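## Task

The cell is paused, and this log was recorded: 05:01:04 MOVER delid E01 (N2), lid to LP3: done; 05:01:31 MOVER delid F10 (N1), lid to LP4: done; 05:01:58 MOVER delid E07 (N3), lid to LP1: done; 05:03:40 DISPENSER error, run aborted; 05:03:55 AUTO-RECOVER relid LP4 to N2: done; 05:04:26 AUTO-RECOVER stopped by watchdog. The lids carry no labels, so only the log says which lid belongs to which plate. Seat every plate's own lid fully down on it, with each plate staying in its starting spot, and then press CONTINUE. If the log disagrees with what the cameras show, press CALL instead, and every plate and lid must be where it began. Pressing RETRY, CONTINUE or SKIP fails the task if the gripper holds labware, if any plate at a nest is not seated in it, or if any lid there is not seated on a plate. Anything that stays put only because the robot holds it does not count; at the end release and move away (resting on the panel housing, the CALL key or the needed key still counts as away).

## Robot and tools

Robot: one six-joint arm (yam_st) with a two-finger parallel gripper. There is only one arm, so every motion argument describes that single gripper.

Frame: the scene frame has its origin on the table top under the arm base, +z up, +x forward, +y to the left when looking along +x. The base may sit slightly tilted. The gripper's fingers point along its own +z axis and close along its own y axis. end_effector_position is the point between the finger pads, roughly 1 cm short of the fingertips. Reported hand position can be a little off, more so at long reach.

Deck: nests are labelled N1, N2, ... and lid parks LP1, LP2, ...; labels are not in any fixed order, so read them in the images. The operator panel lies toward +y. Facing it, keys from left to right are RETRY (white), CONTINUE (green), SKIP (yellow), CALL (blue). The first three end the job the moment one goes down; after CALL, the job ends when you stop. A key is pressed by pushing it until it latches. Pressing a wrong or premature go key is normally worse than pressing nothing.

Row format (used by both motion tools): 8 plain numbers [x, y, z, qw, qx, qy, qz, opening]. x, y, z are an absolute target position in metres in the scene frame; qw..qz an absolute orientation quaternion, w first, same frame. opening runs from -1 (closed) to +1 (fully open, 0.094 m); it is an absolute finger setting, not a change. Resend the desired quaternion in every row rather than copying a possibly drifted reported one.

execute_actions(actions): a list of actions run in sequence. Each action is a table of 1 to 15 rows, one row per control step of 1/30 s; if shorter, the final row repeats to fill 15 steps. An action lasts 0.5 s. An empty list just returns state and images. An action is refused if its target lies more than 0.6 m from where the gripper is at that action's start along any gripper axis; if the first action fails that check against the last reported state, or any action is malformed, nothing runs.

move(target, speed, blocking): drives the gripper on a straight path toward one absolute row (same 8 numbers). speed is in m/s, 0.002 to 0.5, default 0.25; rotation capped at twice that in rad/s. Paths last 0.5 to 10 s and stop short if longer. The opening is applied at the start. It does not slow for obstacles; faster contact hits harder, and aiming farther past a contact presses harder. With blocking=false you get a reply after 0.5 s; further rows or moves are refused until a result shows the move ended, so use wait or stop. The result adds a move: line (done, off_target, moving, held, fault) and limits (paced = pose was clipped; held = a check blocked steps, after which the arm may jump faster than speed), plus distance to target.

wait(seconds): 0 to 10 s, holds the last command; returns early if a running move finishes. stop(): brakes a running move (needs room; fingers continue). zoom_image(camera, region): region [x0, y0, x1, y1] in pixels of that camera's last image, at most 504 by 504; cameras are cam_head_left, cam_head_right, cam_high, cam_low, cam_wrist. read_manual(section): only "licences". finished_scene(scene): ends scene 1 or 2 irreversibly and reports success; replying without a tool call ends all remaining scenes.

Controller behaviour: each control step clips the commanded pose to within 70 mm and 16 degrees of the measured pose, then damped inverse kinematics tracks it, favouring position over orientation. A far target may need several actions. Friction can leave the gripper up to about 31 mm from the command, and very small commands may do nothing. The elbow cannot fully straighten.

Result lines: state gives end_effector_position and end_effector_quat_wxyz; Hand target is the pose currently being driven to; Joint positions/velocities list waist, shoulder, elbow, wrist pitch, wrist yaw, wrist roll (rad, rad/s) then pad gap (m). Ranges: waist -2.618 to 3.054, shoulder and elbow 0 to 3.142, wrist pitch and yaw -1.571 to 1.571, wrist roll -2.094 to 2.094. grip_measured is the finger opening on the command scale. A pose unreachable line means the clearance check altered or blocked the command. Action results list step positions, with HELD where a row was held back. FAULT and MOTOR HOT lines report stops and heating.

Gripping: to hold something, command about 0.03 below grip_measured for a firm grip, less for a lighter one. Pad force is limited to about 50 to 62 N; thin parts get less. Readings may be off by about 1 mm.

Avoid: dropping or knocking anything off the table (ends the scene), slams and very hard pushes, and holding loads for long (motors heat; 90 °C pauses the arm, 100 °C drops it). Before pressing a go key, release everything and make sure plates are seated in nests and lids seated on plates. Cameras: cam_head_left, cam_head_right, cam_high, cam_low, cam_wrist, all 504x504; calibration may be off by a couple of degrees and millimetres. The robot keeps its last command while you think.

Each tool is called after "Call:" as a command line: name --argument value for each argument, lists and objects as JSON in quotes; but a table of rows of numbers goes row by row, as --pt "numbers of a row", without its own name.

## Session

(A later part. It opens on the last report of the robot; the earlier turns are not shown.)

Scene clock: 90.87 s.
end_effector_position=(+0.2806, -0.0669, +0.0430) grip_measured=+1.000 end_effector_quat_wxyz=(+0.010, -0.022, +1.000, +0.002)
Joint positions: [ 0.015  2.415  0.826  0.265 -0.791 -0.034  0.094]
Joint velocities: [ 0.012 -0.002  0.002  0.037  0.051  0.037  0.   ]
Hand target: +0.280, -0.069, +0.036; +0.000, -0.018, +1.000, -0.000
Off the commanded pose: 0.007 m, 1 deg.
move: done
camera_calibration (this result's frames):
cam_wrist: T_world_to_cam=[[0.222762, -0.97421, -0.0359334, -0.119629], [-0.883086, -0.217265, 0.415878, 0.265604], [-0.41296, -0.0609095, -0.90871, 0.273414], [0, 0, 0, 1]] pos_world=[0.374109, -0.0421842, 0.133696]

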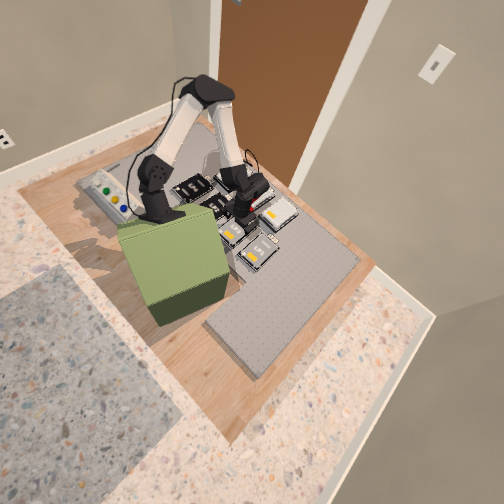

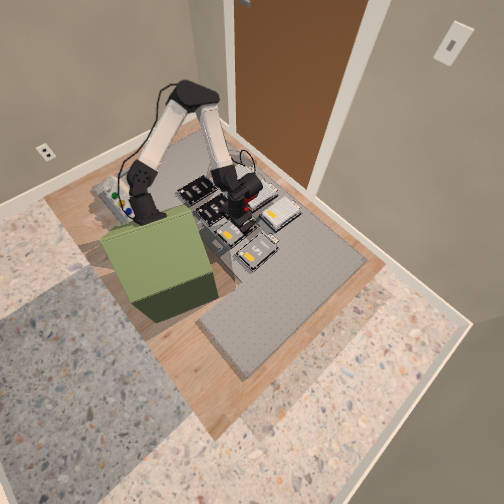

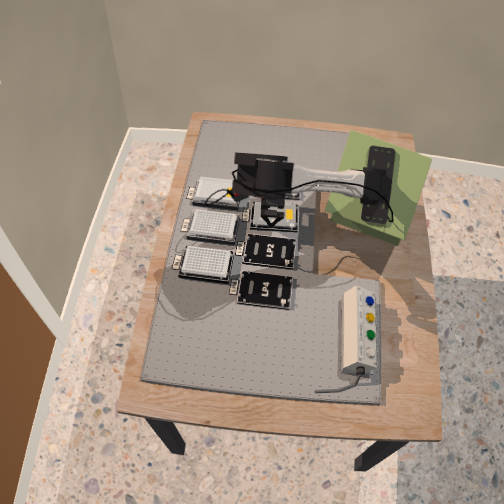

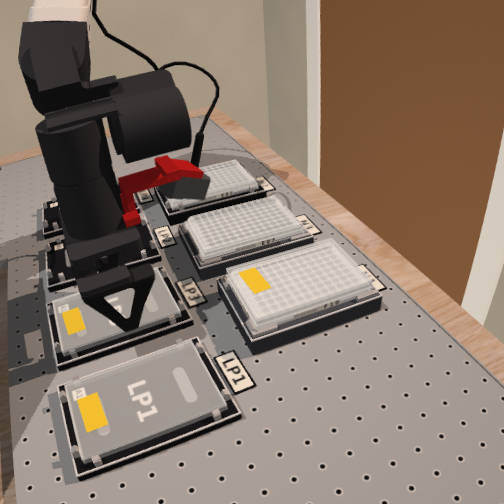

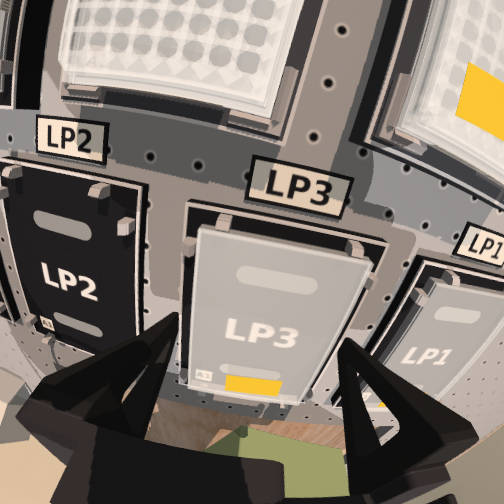

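Call:
move --target '[0.275,-0.070,0.031,0,-0.016,0.9999,0,1.0]' --speed 0.02

Call:
zoom_image --camera "cam_low" --region '[30, 230, 230, 390]'

Scene clock: 92.23 s.
end_effector_position=(+0.2733, -0.0688, +0.0371) grip_measured=+1.000 end_effector_quat_wxyz=(+0.001, -0.012, +1.000, +0.002)
Joint positions: [ 0.024  2.439  0.826  0.273 -0.79  -0.019  0.094]
Joint velocities: [-0.012 -0.002  0.012  0.037  0.066 -0.007  0.   ]
Hand target: +0.275, -0.070, +0.031; +0.000, -0.016, +1.000, +0.000
Off the commanded pose: 0.006 m, 1 deg.
move: done
camera_calibration (this result's frames):
cam_wrist: T_world_to_cam=[[0.202412, -0.978478, -0.0401358, -0.114659], [-0.879797, -0.199692, 0.43137, 0.260971], [-0.430101, -0.0520029, -0.901282, 0.269963], [0, 0, 0, 1]] pos_world=[0.368921, -0.0460383, 0.126136]

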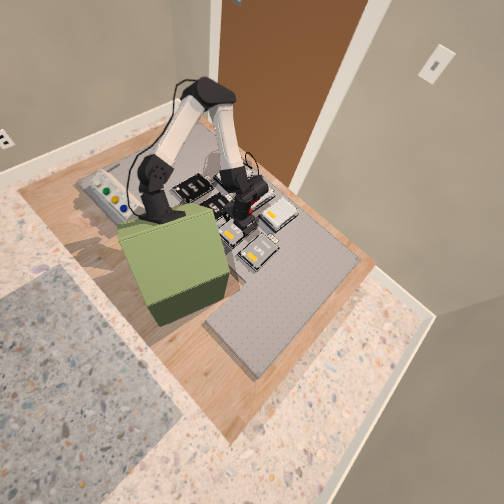

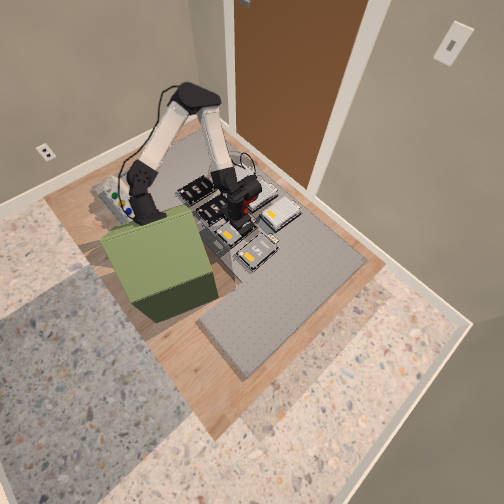

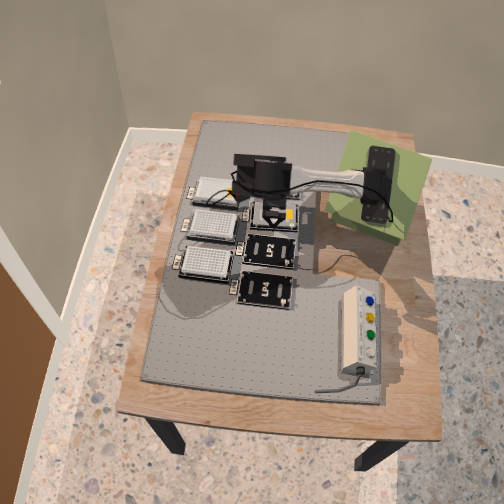

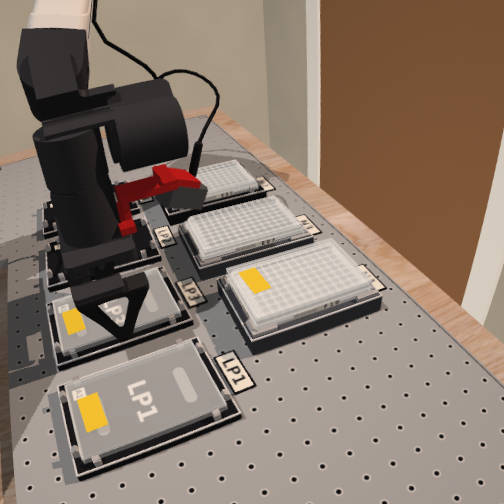

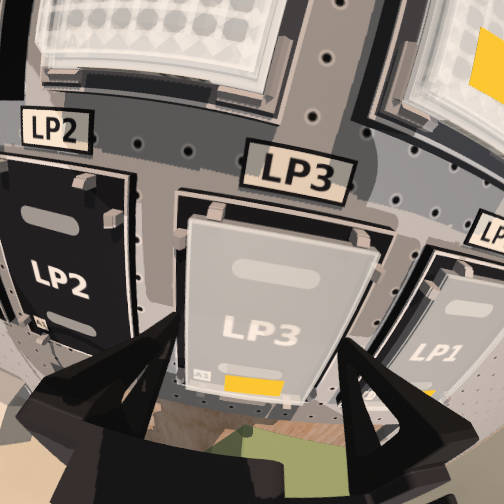

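Region (30, 230, 230, 390) of cam_low's 504x504 image, scaled by 2.520, with more detail than that image has; it fills the top 403 rows of this view, and the rest is white.

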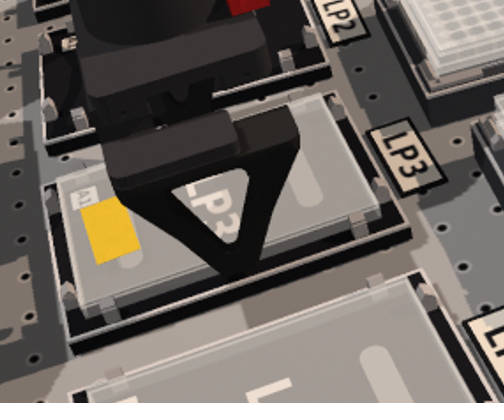

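Call:
execute_actions --actions '[[[0.275,-0.070,0.036,0,-0.016,0.9999,0,1.0]],[[0.275,-0.070,0.036,0,-0.016,0.9999,0,0.9]]]'

Scene clock: 93.67 s.
end_effector_position=(+0.2736, -0.0688, +0.0371) grip_measured=+0.903 end_effector_quat_wxyz=(+0.002, -0.013, +1.000, +0.002)
Joint positions: [ 0.024  2.439  0.826  0.275 -0.79  -0.021  0.089]
Joint velocities: [ 0.002  0.007 -0.022 -0.022  0.022 -0.037  0.001]
Hand target: +0.275, -0.070, +0.036; +0.000, -0.016, +1.000, -0.000
Off the commanded pose: 0.002 m, 0 deg.
Step readings (end_effector_position; steps 1 to 15: 1st action; 16 to 30: 2nd action):
0: (+0.2736, -0.0688, +0.0371)
1: (+0.2736, -0.0688, +0.0371)
2: (+0.2736, -0.0688, +0.0371)
4: (+0.2736, -0.0688, +0.0371)
8: (+0.2736, -0.0688, +0.0371)
15: (+0.2736, -0.0688, +0.0371)
16: (+0.2736, -0.0688, +0.0371)
17: (+0.2736, -0.0688, +0.0371)
19: (+0.2736, -0.0688, +0.0371)
23: (+0.2736, -0.0688, +0.0371)
30: end_effector_position above
camera_calibration (this result's frames):
cam_wrist: T_world_to_cam=[[0.205749, -0.977791, -0.0399088, -0.115592], [-0.87959, -0.202652, 0.430412, 0.261008], [-0.42894, -0.0534533, -0.90175, 0.269692], [0, 0, 0, 1]] pos_world=[0.369044, -0.0457146, 0.126241]

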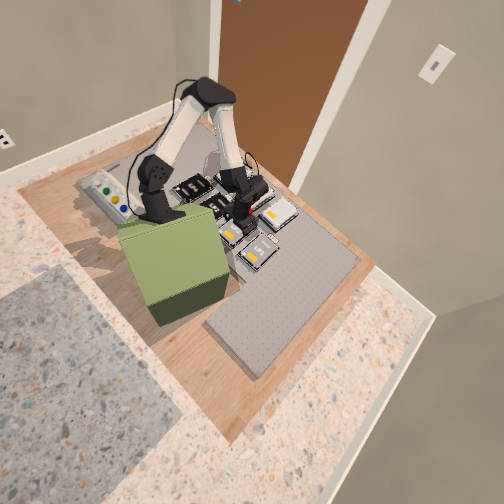

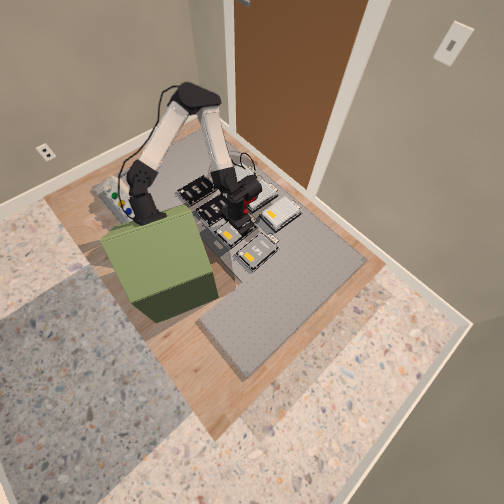

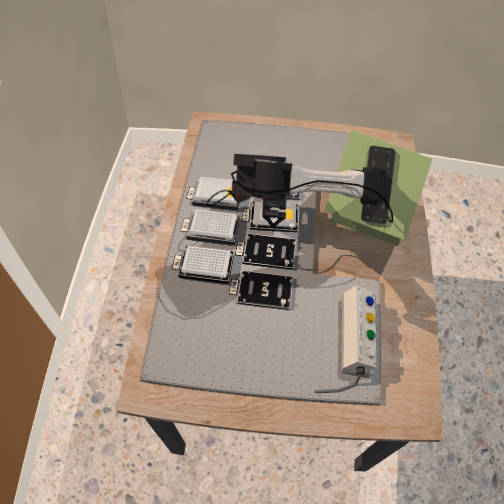

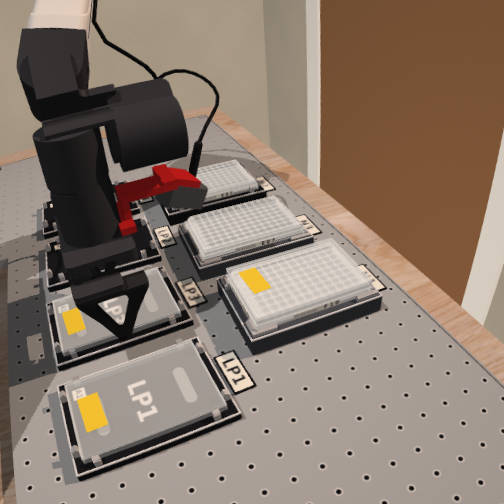

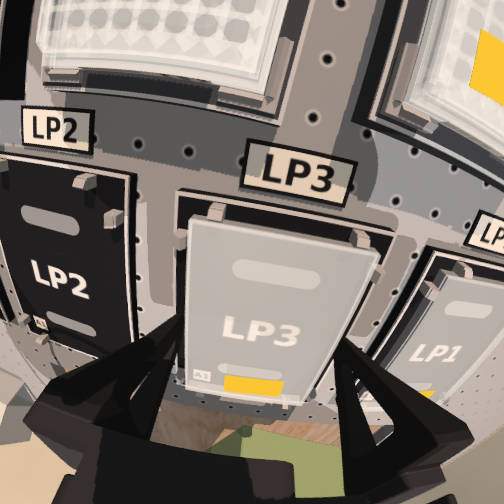

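Close on it here.

Call:
execute_actions --actions '[[[0.275,-0.070,0.036,0,-0.016,0.9999,0,0.85],[0.275,-0.070,0.036,0,-0.016,0.9999,0,0.85],[0.275,-0.070,0.036,0,-0.016,0.9999,0,0.85],[0.275,-0.070,0.036,0,-0.016,0.9999,0,0.82],[0.275,-0.070,0.036,0,-0.016,0.9999,0,0.82],[0.275,-0.070,0.036,0,-0.016,0.9999,0,0.82],[0.275,-0.070,0.036,0,-0.016,0.9999,0,0.8],[0.275,-0.070,0.036,0,-0.016,0.9999,0,0.8],[0.275,-0.070,0.036,0,-0.016,0.9999,0,0.78],[0.275,-0.070,0.036,0,-0.016,0.9999,0,0.78],[0.275,-0.070,0.036,0,-0.016,0.9999,0,0.76]],[[0.275,-0.070,0.036,0,-0.016,0.9999,0,0.745]]]'

Call:
zoom_image --camera "cam_low" --region '[30, 230, 230, 390]'

Scene clock: 95.27 s.
end_effector_position=(+0.2736, -0.0688, +0.0371) grip_measured=+0.769 end_effector_quat_wxyz=(+0.002, -0.013, +1.000, +0.002)
Joint positions: [ 0.024  2.439  0.826  0.275 -0.79  -0.021  0.083]
Joint velocities: [ 0.007  0.022 -0.012 -0.037 -0.007 -0.081  0.   ]
Hand target: +0.275, -0.070, +0.036; +0.000, -0.016, +1.000, -0.000
Off the commanded pose: 0.002 m, 0 deg.
Step readings (end_effector_position; steps 1 to 15: 1st action; 16 to 30: 2nd action):
0: (+0.2736, -0.0688, +0.0371)
1: (+0.2736, -0.0688, +0.0371)
2: (+0.2736, -0.0688, +0.0371)
4: (+0.2736, -0.0688, +0.0371)
8: (+0.2736, -0.0688, +0.0371)
15: (+0.2736, -0.0688, +0.0371)
16: (+0.2736, -0.0688, +0.0371)
17: (+0.2736, -0.0688, +0.0371)
19: (+0.2736, -0.0688, +0.0371)
23: (+0.2736, -0.0688, +0.0371)
30: end_effector_position above
camera_calibration (this result's frames):
cam_wrist: T_world_to_cam=[[0.205749, -0.977791, -0.0399088, -0.115592], [-0.87959, -0.202652, 0.430412, 0.261008], [-0.42894, -0.0534533, -0.90175, 0.269692], [0, 0, 0, 1]] pos_world=[0.369044, -0.0457146, 0.126241]

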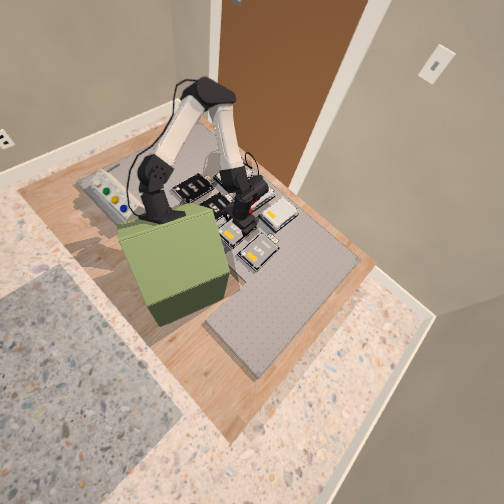

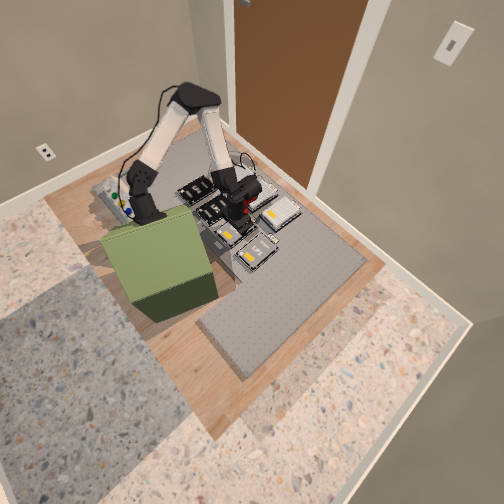

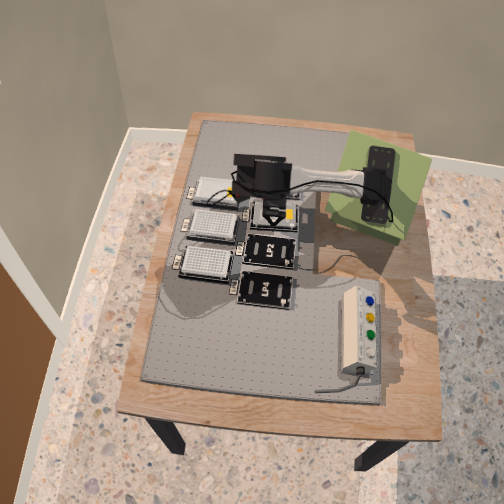

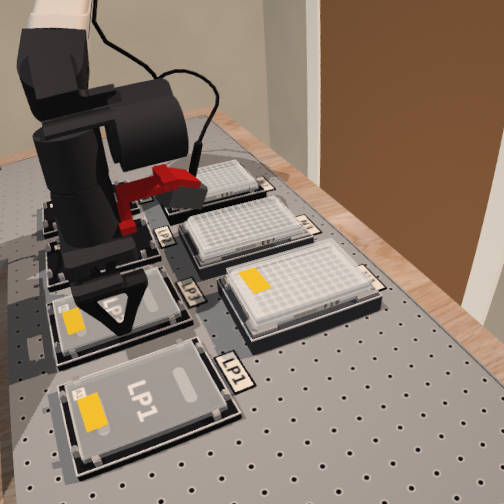

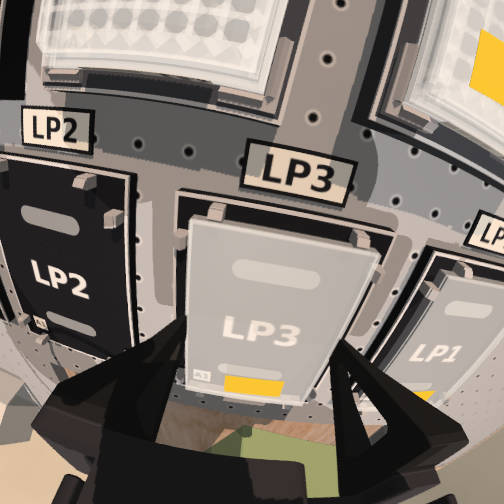

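Region (30, 230, 230, 390) of cam_low's 504x504 image, scaled by 2.520, with more detail than that image has; it fills the top 403 rows of this view, and the rest is white.

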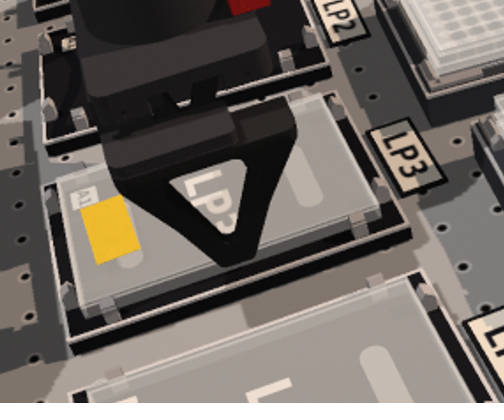

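Call:
move --target '[0.275,-0.070,0.11,0,-0.016,0.9999,0,0.74]' --speed 0.08

Scene clock: 97.00 s.
end_effector_position=(+0.2748, -0.0715, +0.1059) grip_measured=+0.769 end_effector_quat_wxyz=(-0.003, -0.017, +1.000, -0.002)
Joint positions: [-0.15   2.248  0.826 -0.106 -0.804 -0.285  0.083]
Joint velocities: [-0.002  0.002  0.007  0.051 -0.081  0.007  0.   ]
Hand target: +0.275, -0.070, +0.110; -0.000, -0.016, +1.000, +0.001
Off the commanded pose: 0.004 m, 0 deg.
move: done
camera_calibration (this result's frames):
cam_wrist: T_world_to_cam=[[0.213397, -0.976409, -0.0329695, -0.11844], [-0.874044, -0.205884, 0.440067, 0.229129], [-0.436473, -0.0650921, -0.89736, 0.332904], [0, 0, 0, 1]] pos_world=[0.370847, -0.0468027, 0.193998]

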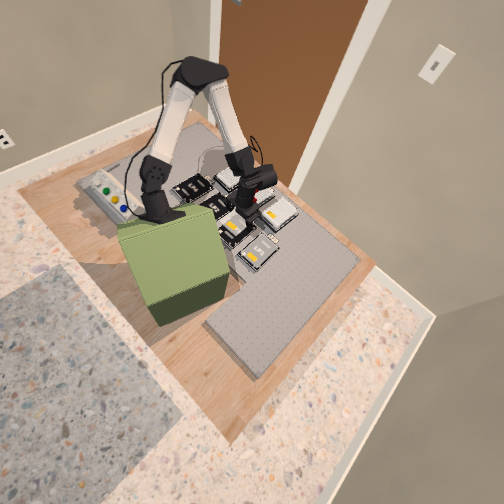

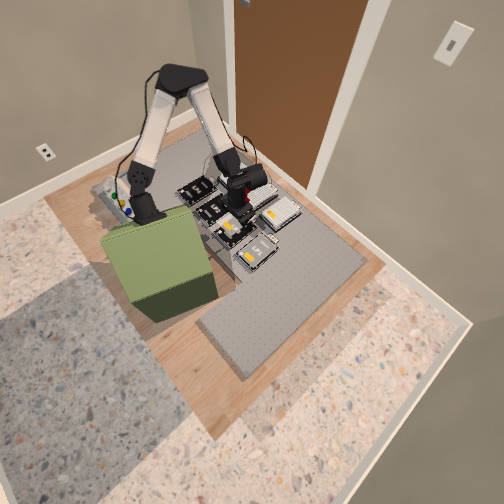

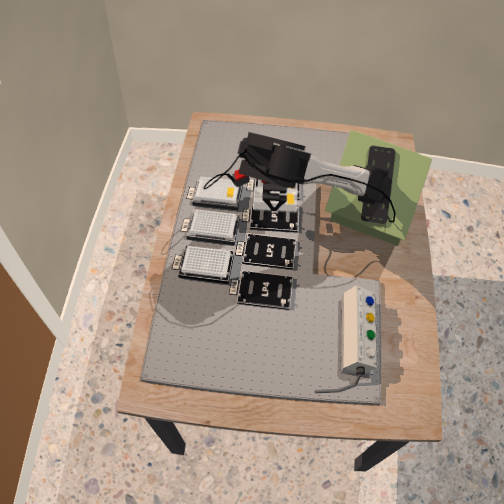

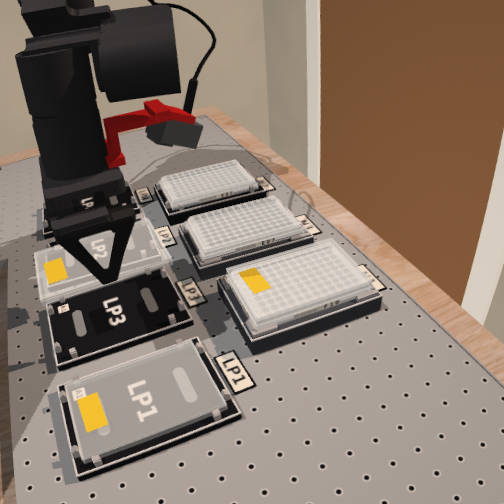

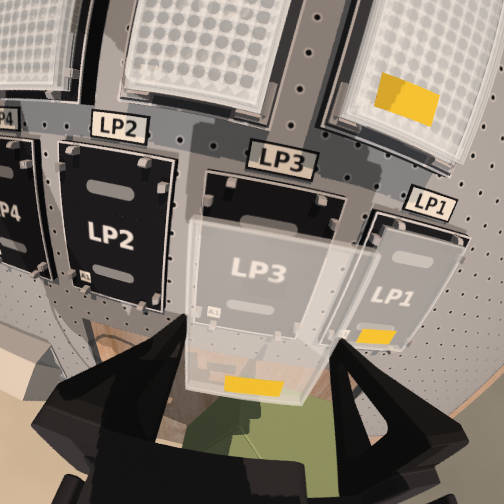

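Call:
move --target '[0.455,0.135,0.11,0,-0.016,0.9999,0,0.74]' --speed 0.2

Scene clock: 99.73 s.
end_effector_position=(+0.4533, +0.1334, +0.1144) grip_measured=+0.769 end_effector_quat_wxyz=(+0.005, -0.018, +1.000, +0.002)
Joint positions: [ 0.232  2.111  1.567 -0.599 -0.72   0.247  0.083]
Joint velocities: [-0.002  0.012 -0.007  0.007  0.037  0.022  0.   ]
Hand target: +0.455, +0.135, +0.111; +0.002, -0.016, +1.000, -0.001
Off the commanded pose: 0.005 m, 1 deg.
move: done
camera_calibration (this result's frames):
cam_wrist: T_world_to_cam=[[0.215004, -0.975875, -0.0379511, 0.0435408], [-0.880776, -0.210547, 0.424151, 0.429061], [-0.421909, -0.0577678, -0.904796, 0.425021], [0, 0, 0, 1]] pos_world=[0.547865, 0.15738, 0.204223]

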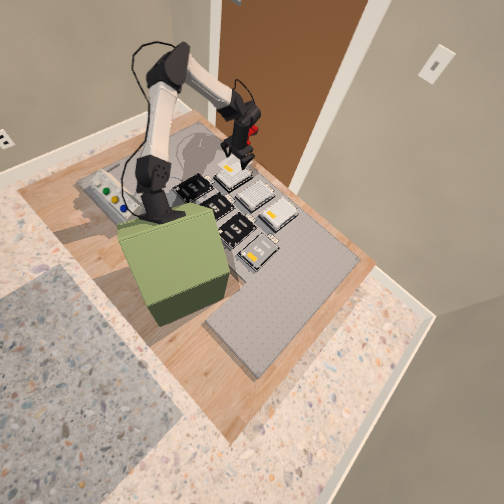

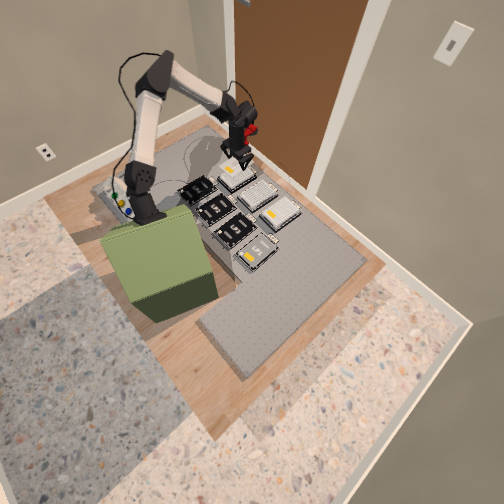

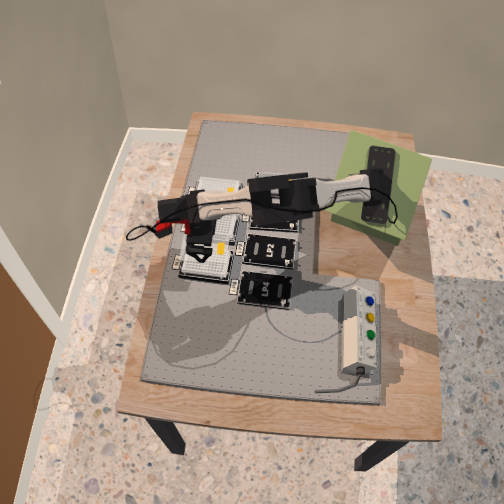

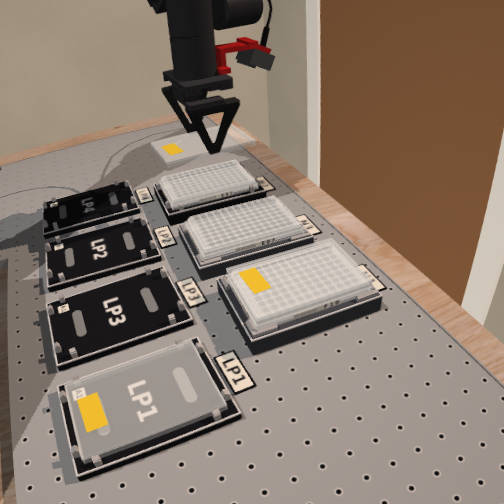

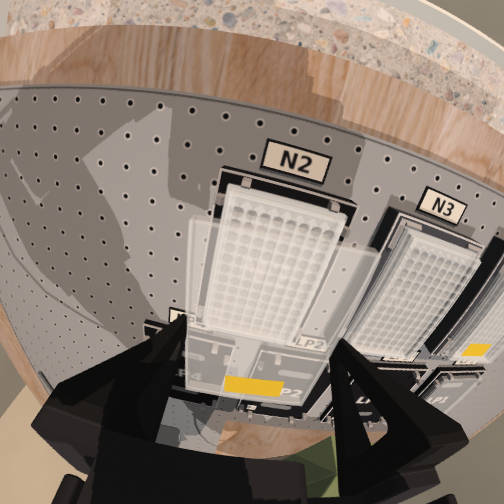

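Call:
zoom_image --camera "cam_wrist" --region '[180, 160, 390, 370]'

Region (180, 160, 390, 370) of cam_wrist's 504x504 image, scaled by 2.400, with more detail than that image has.

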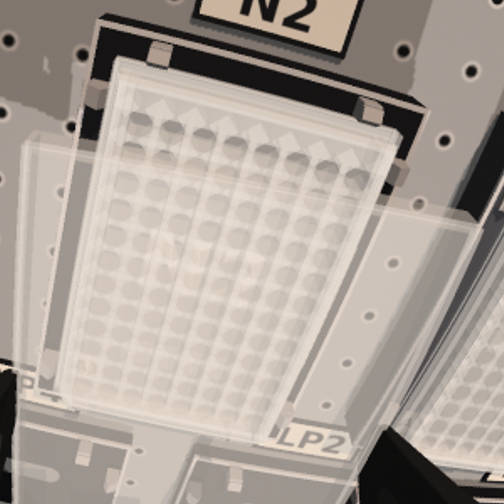

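Call:
move --target '[0.450,0.130,0.072,0,0.016,0.9999,0,0.74]' --speed 0.06

Scene clock: 103.57 s.
end_effector_position=(+0.4550, +0.1333, +0.0819) grip_measured=+0.769 end_effector_quat_wxyz=(+0.007, +0.012, +1.000, +0.004)
Joint positions: [ 0.279  2.173  1.567 -0.495 -0.701  0.367  0.083]
Joint velocities: [ 0.002 -0.002  0.002 -0.022 -0.037  0.051 -0.   ]
Hand target: +0.450, +0.130, +0.072; -0.000, +0.016, +1.000, -0.000
Off the commanded pose: 0.012 m, 1 deg.
move: off_target
camera_calibration (this result's frames):
cam_wrist: T_world_to_cam=[[0.15587, -0.98694, -0.0406639, 0.0704192], [-0.893072, -0.158396, 0.42111, 0.443263], [-0.422051, -0.0293228, -0.906098, 0.392755], [0, 0, 0, 1]] pos_world=[0.550652, 0.151227, 0.172075]

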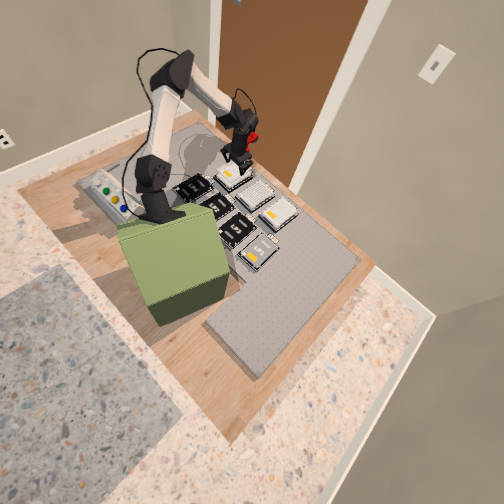

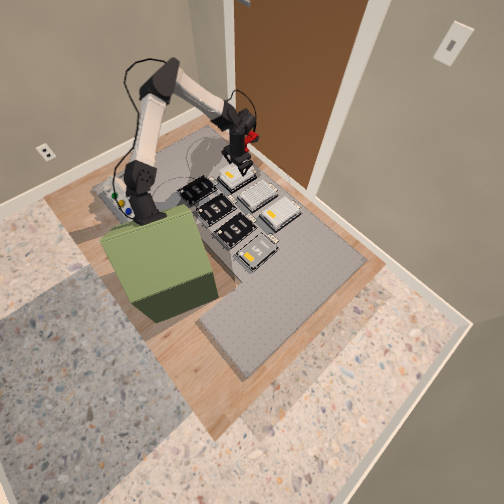

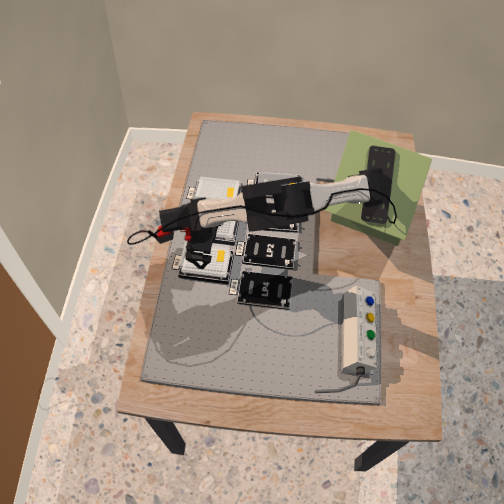

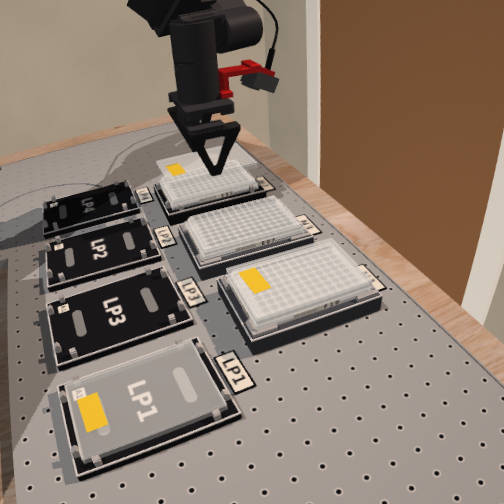

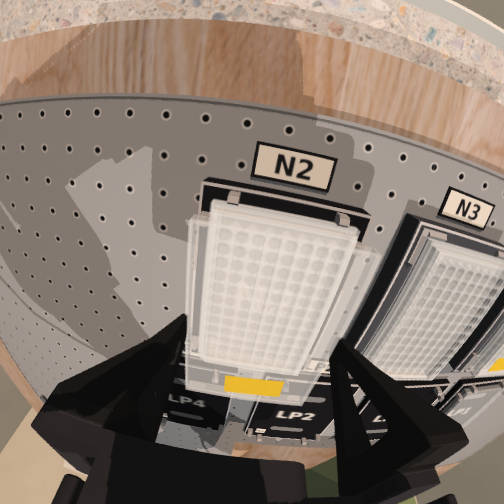

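Call:
move --target '[0.446,0.127,0.057,0,0.014,0.9999,0,0.74]' --speed 0.04

Call:
zoom_image --camera "cam_wrist" --region '[170, 170, 400, 410]'

Scene clock: 105.00 s.
end_effector_position=(+0.4588, +0.1358, +0.0702) grip_measured=+0.769 end_effector_quat_wxyz=(+0.015, +0.004, +1.000, +0.006)
Joint positions: [ 0.299  2.194  1.567 -0.438 -0.692  0.386  0.083]
Joint velocities: [-0.007  0.007 -0.017 -0.022  0.007  0.007 -0.   ]
Hand target: +0.446, +0.127, +0.057; -0.000, +0.014, +1.000, -0.000
Off the commanded pose: 0.020 m, 2 deg.
move: off_target
camera_calibration (this result's frames):
cam_wrist: T_world_to_cam=[[0.173241, -0.983922, -0.0434127, 0.0636929], [-0.897026, -0.175833, 0.405496, 0.457262], [-0.40661, -0.0313064, -0.913065, 0.377483], [0, 0, 0, 1]] pos_world=[0.55263, 0.154888, 0.162014]

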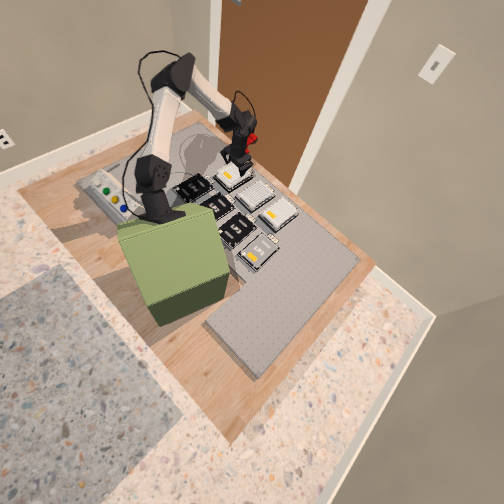

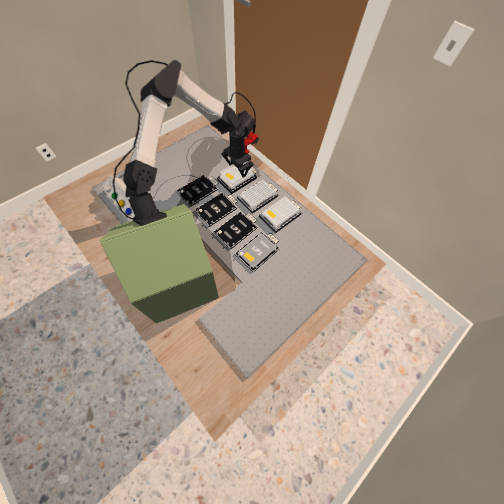

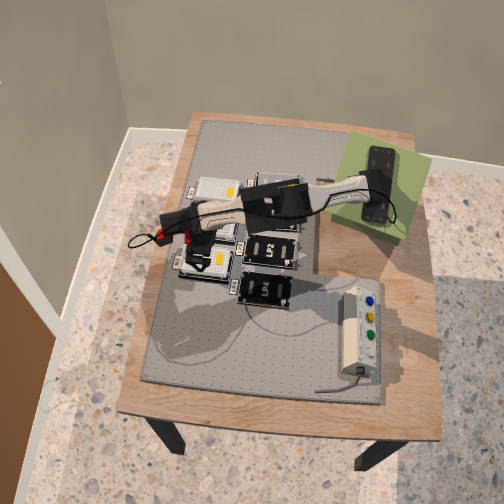

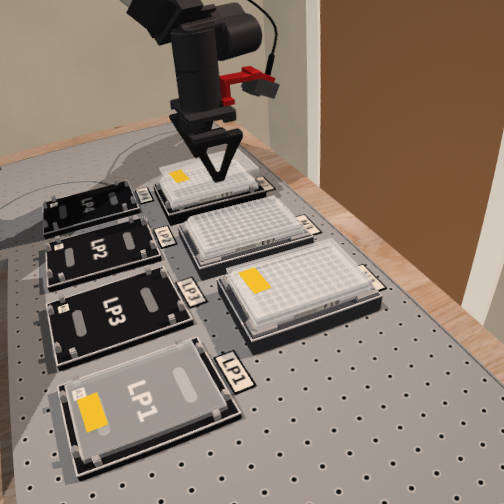

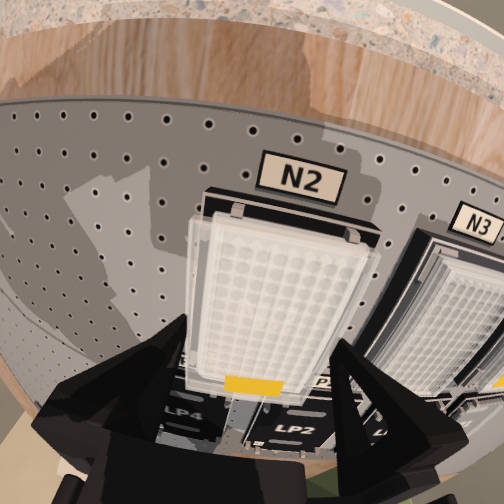

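Region (170, 170, 400, 410) of cam_wrist's 504x504 image, scaled by 2.100, with more detail than that image has; it fills the left 483 columns of this view, and the rest is white.

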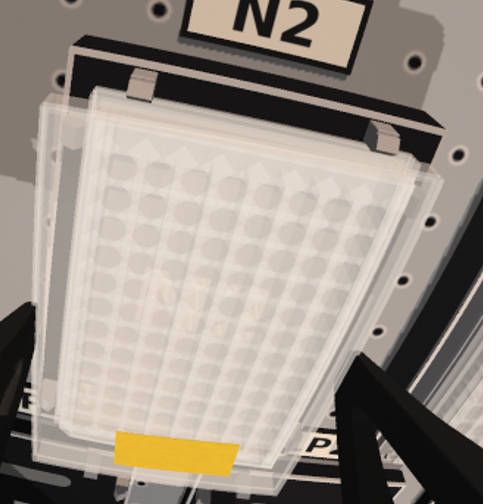

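Call:
move --target '[0.455,0.134,0.105,0,0.014,0.9999,0,0.74]' --speed 0.08

Call:
move --target '[0.443,0.126,0.066,0,0.014,0.9999,0,0.74]' --speed 0.08

Scene clock: 106.50 s.
end_effector_position=(+0.4467, +0.1268, +0.0957) grip_measured=+0.769 end_effector_quat_wxyz=(-0.009, +0.022, +1.000, -0.005)
Joint positions: [ 0.255  2.151  1.567 -0.583 -0.705  0.327  0.083]
Joint velocities: [-0.012 -0.002  0.002 -0.022 -0.066  0.007 -0.001]
Hand target: +0.455, +0.134, +0.105; +0.000, +0.014, +1.000, +0.000
Off the commanded pose: 0.014 m, 1 deg.
move: off_target
camera_calibration (this result's frames):
cam_wrist: T_world_to_cam=[[0.135466, -0.990382, -0.0281578, 0.0742463], [-0.882079, -0.133497, 0.451791, 0.417929], [-0.451205, -0.0363648, -0.891679, 0.414076], [0, 0, 0, 1]] pos_world=[0.545421, 0.144382, 0.182497]

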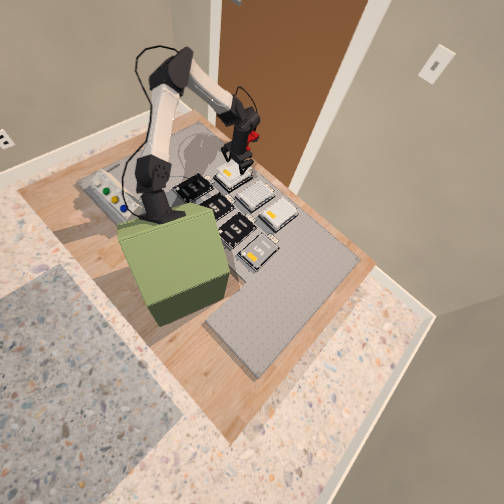

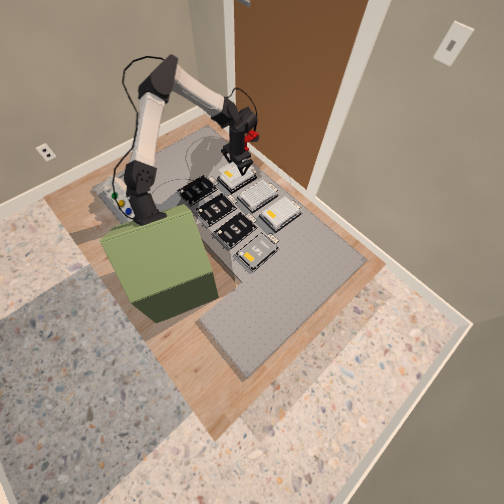

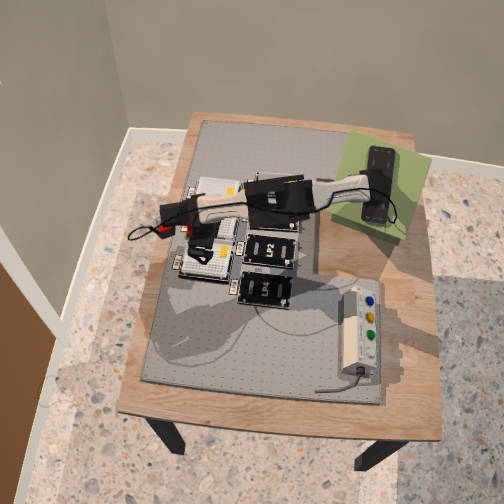

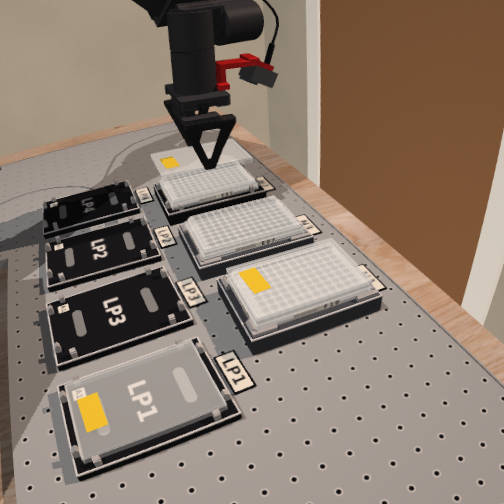

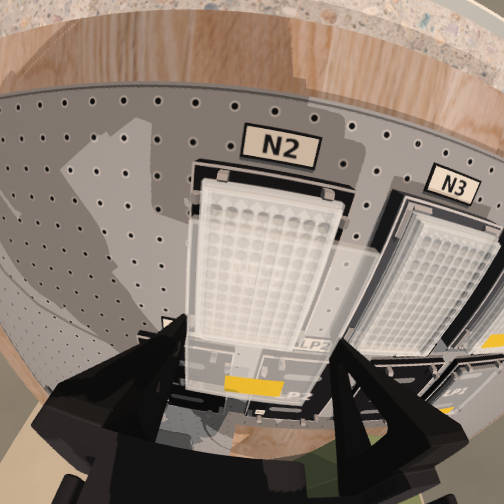

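Scene clock: 107.47 s.
end_effector_position=(+0.4540, +0.1342, +0.0778) grip_measured=+0.769 end_effector_quat_wxyz=(+0.013, +0.004, +1.000, +0.006)
Joint positions: [ 0.287  2.169  1.542 -0.451 -0.698  0.371  0.083]
Joint velocities: [ 0.002 -0.012 -0.012  0.022  0.022  0.022 -0.002]
Hand target: +0.443, +0.126, +0.066; -0.000, +0.014, +1.000, -0.000
Off the commanded pose: 0.018 m, 2 deg.
move: off_target
camera_calibration (this result's frames):
cam_wrist: T_world_to_cam=[[0.171731, -0.984188, -0.0433929, 0.0639666], [-0.895491, -0.17431, 0.409526, 0.448386], [-0.410614, -0.0314702, -0.911266, 0.384088], [0, 0, 0, 1]] pos_world=[0.548252, 0.153201, 0.169156]

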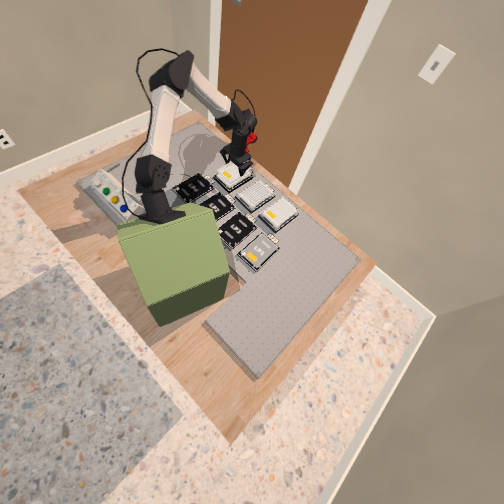

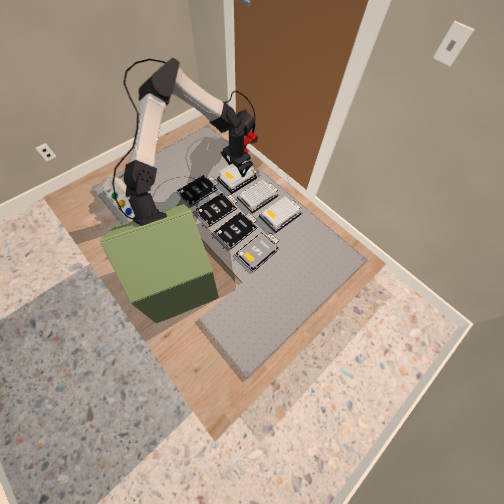

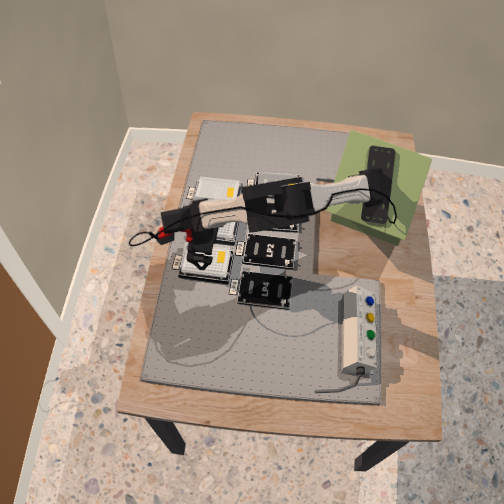

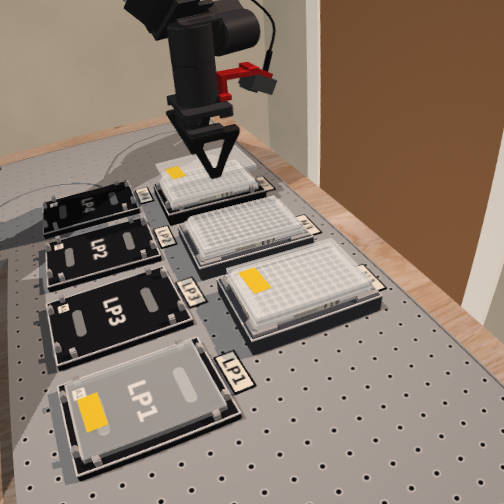

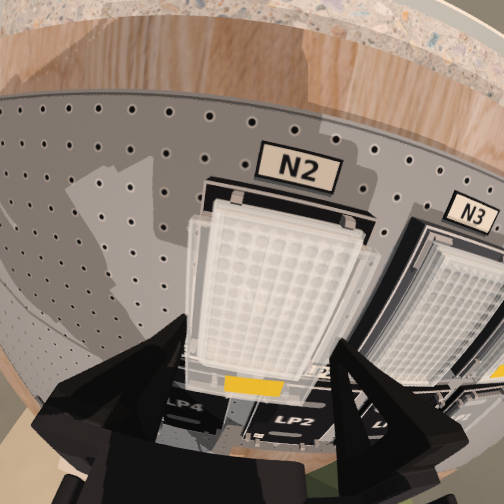

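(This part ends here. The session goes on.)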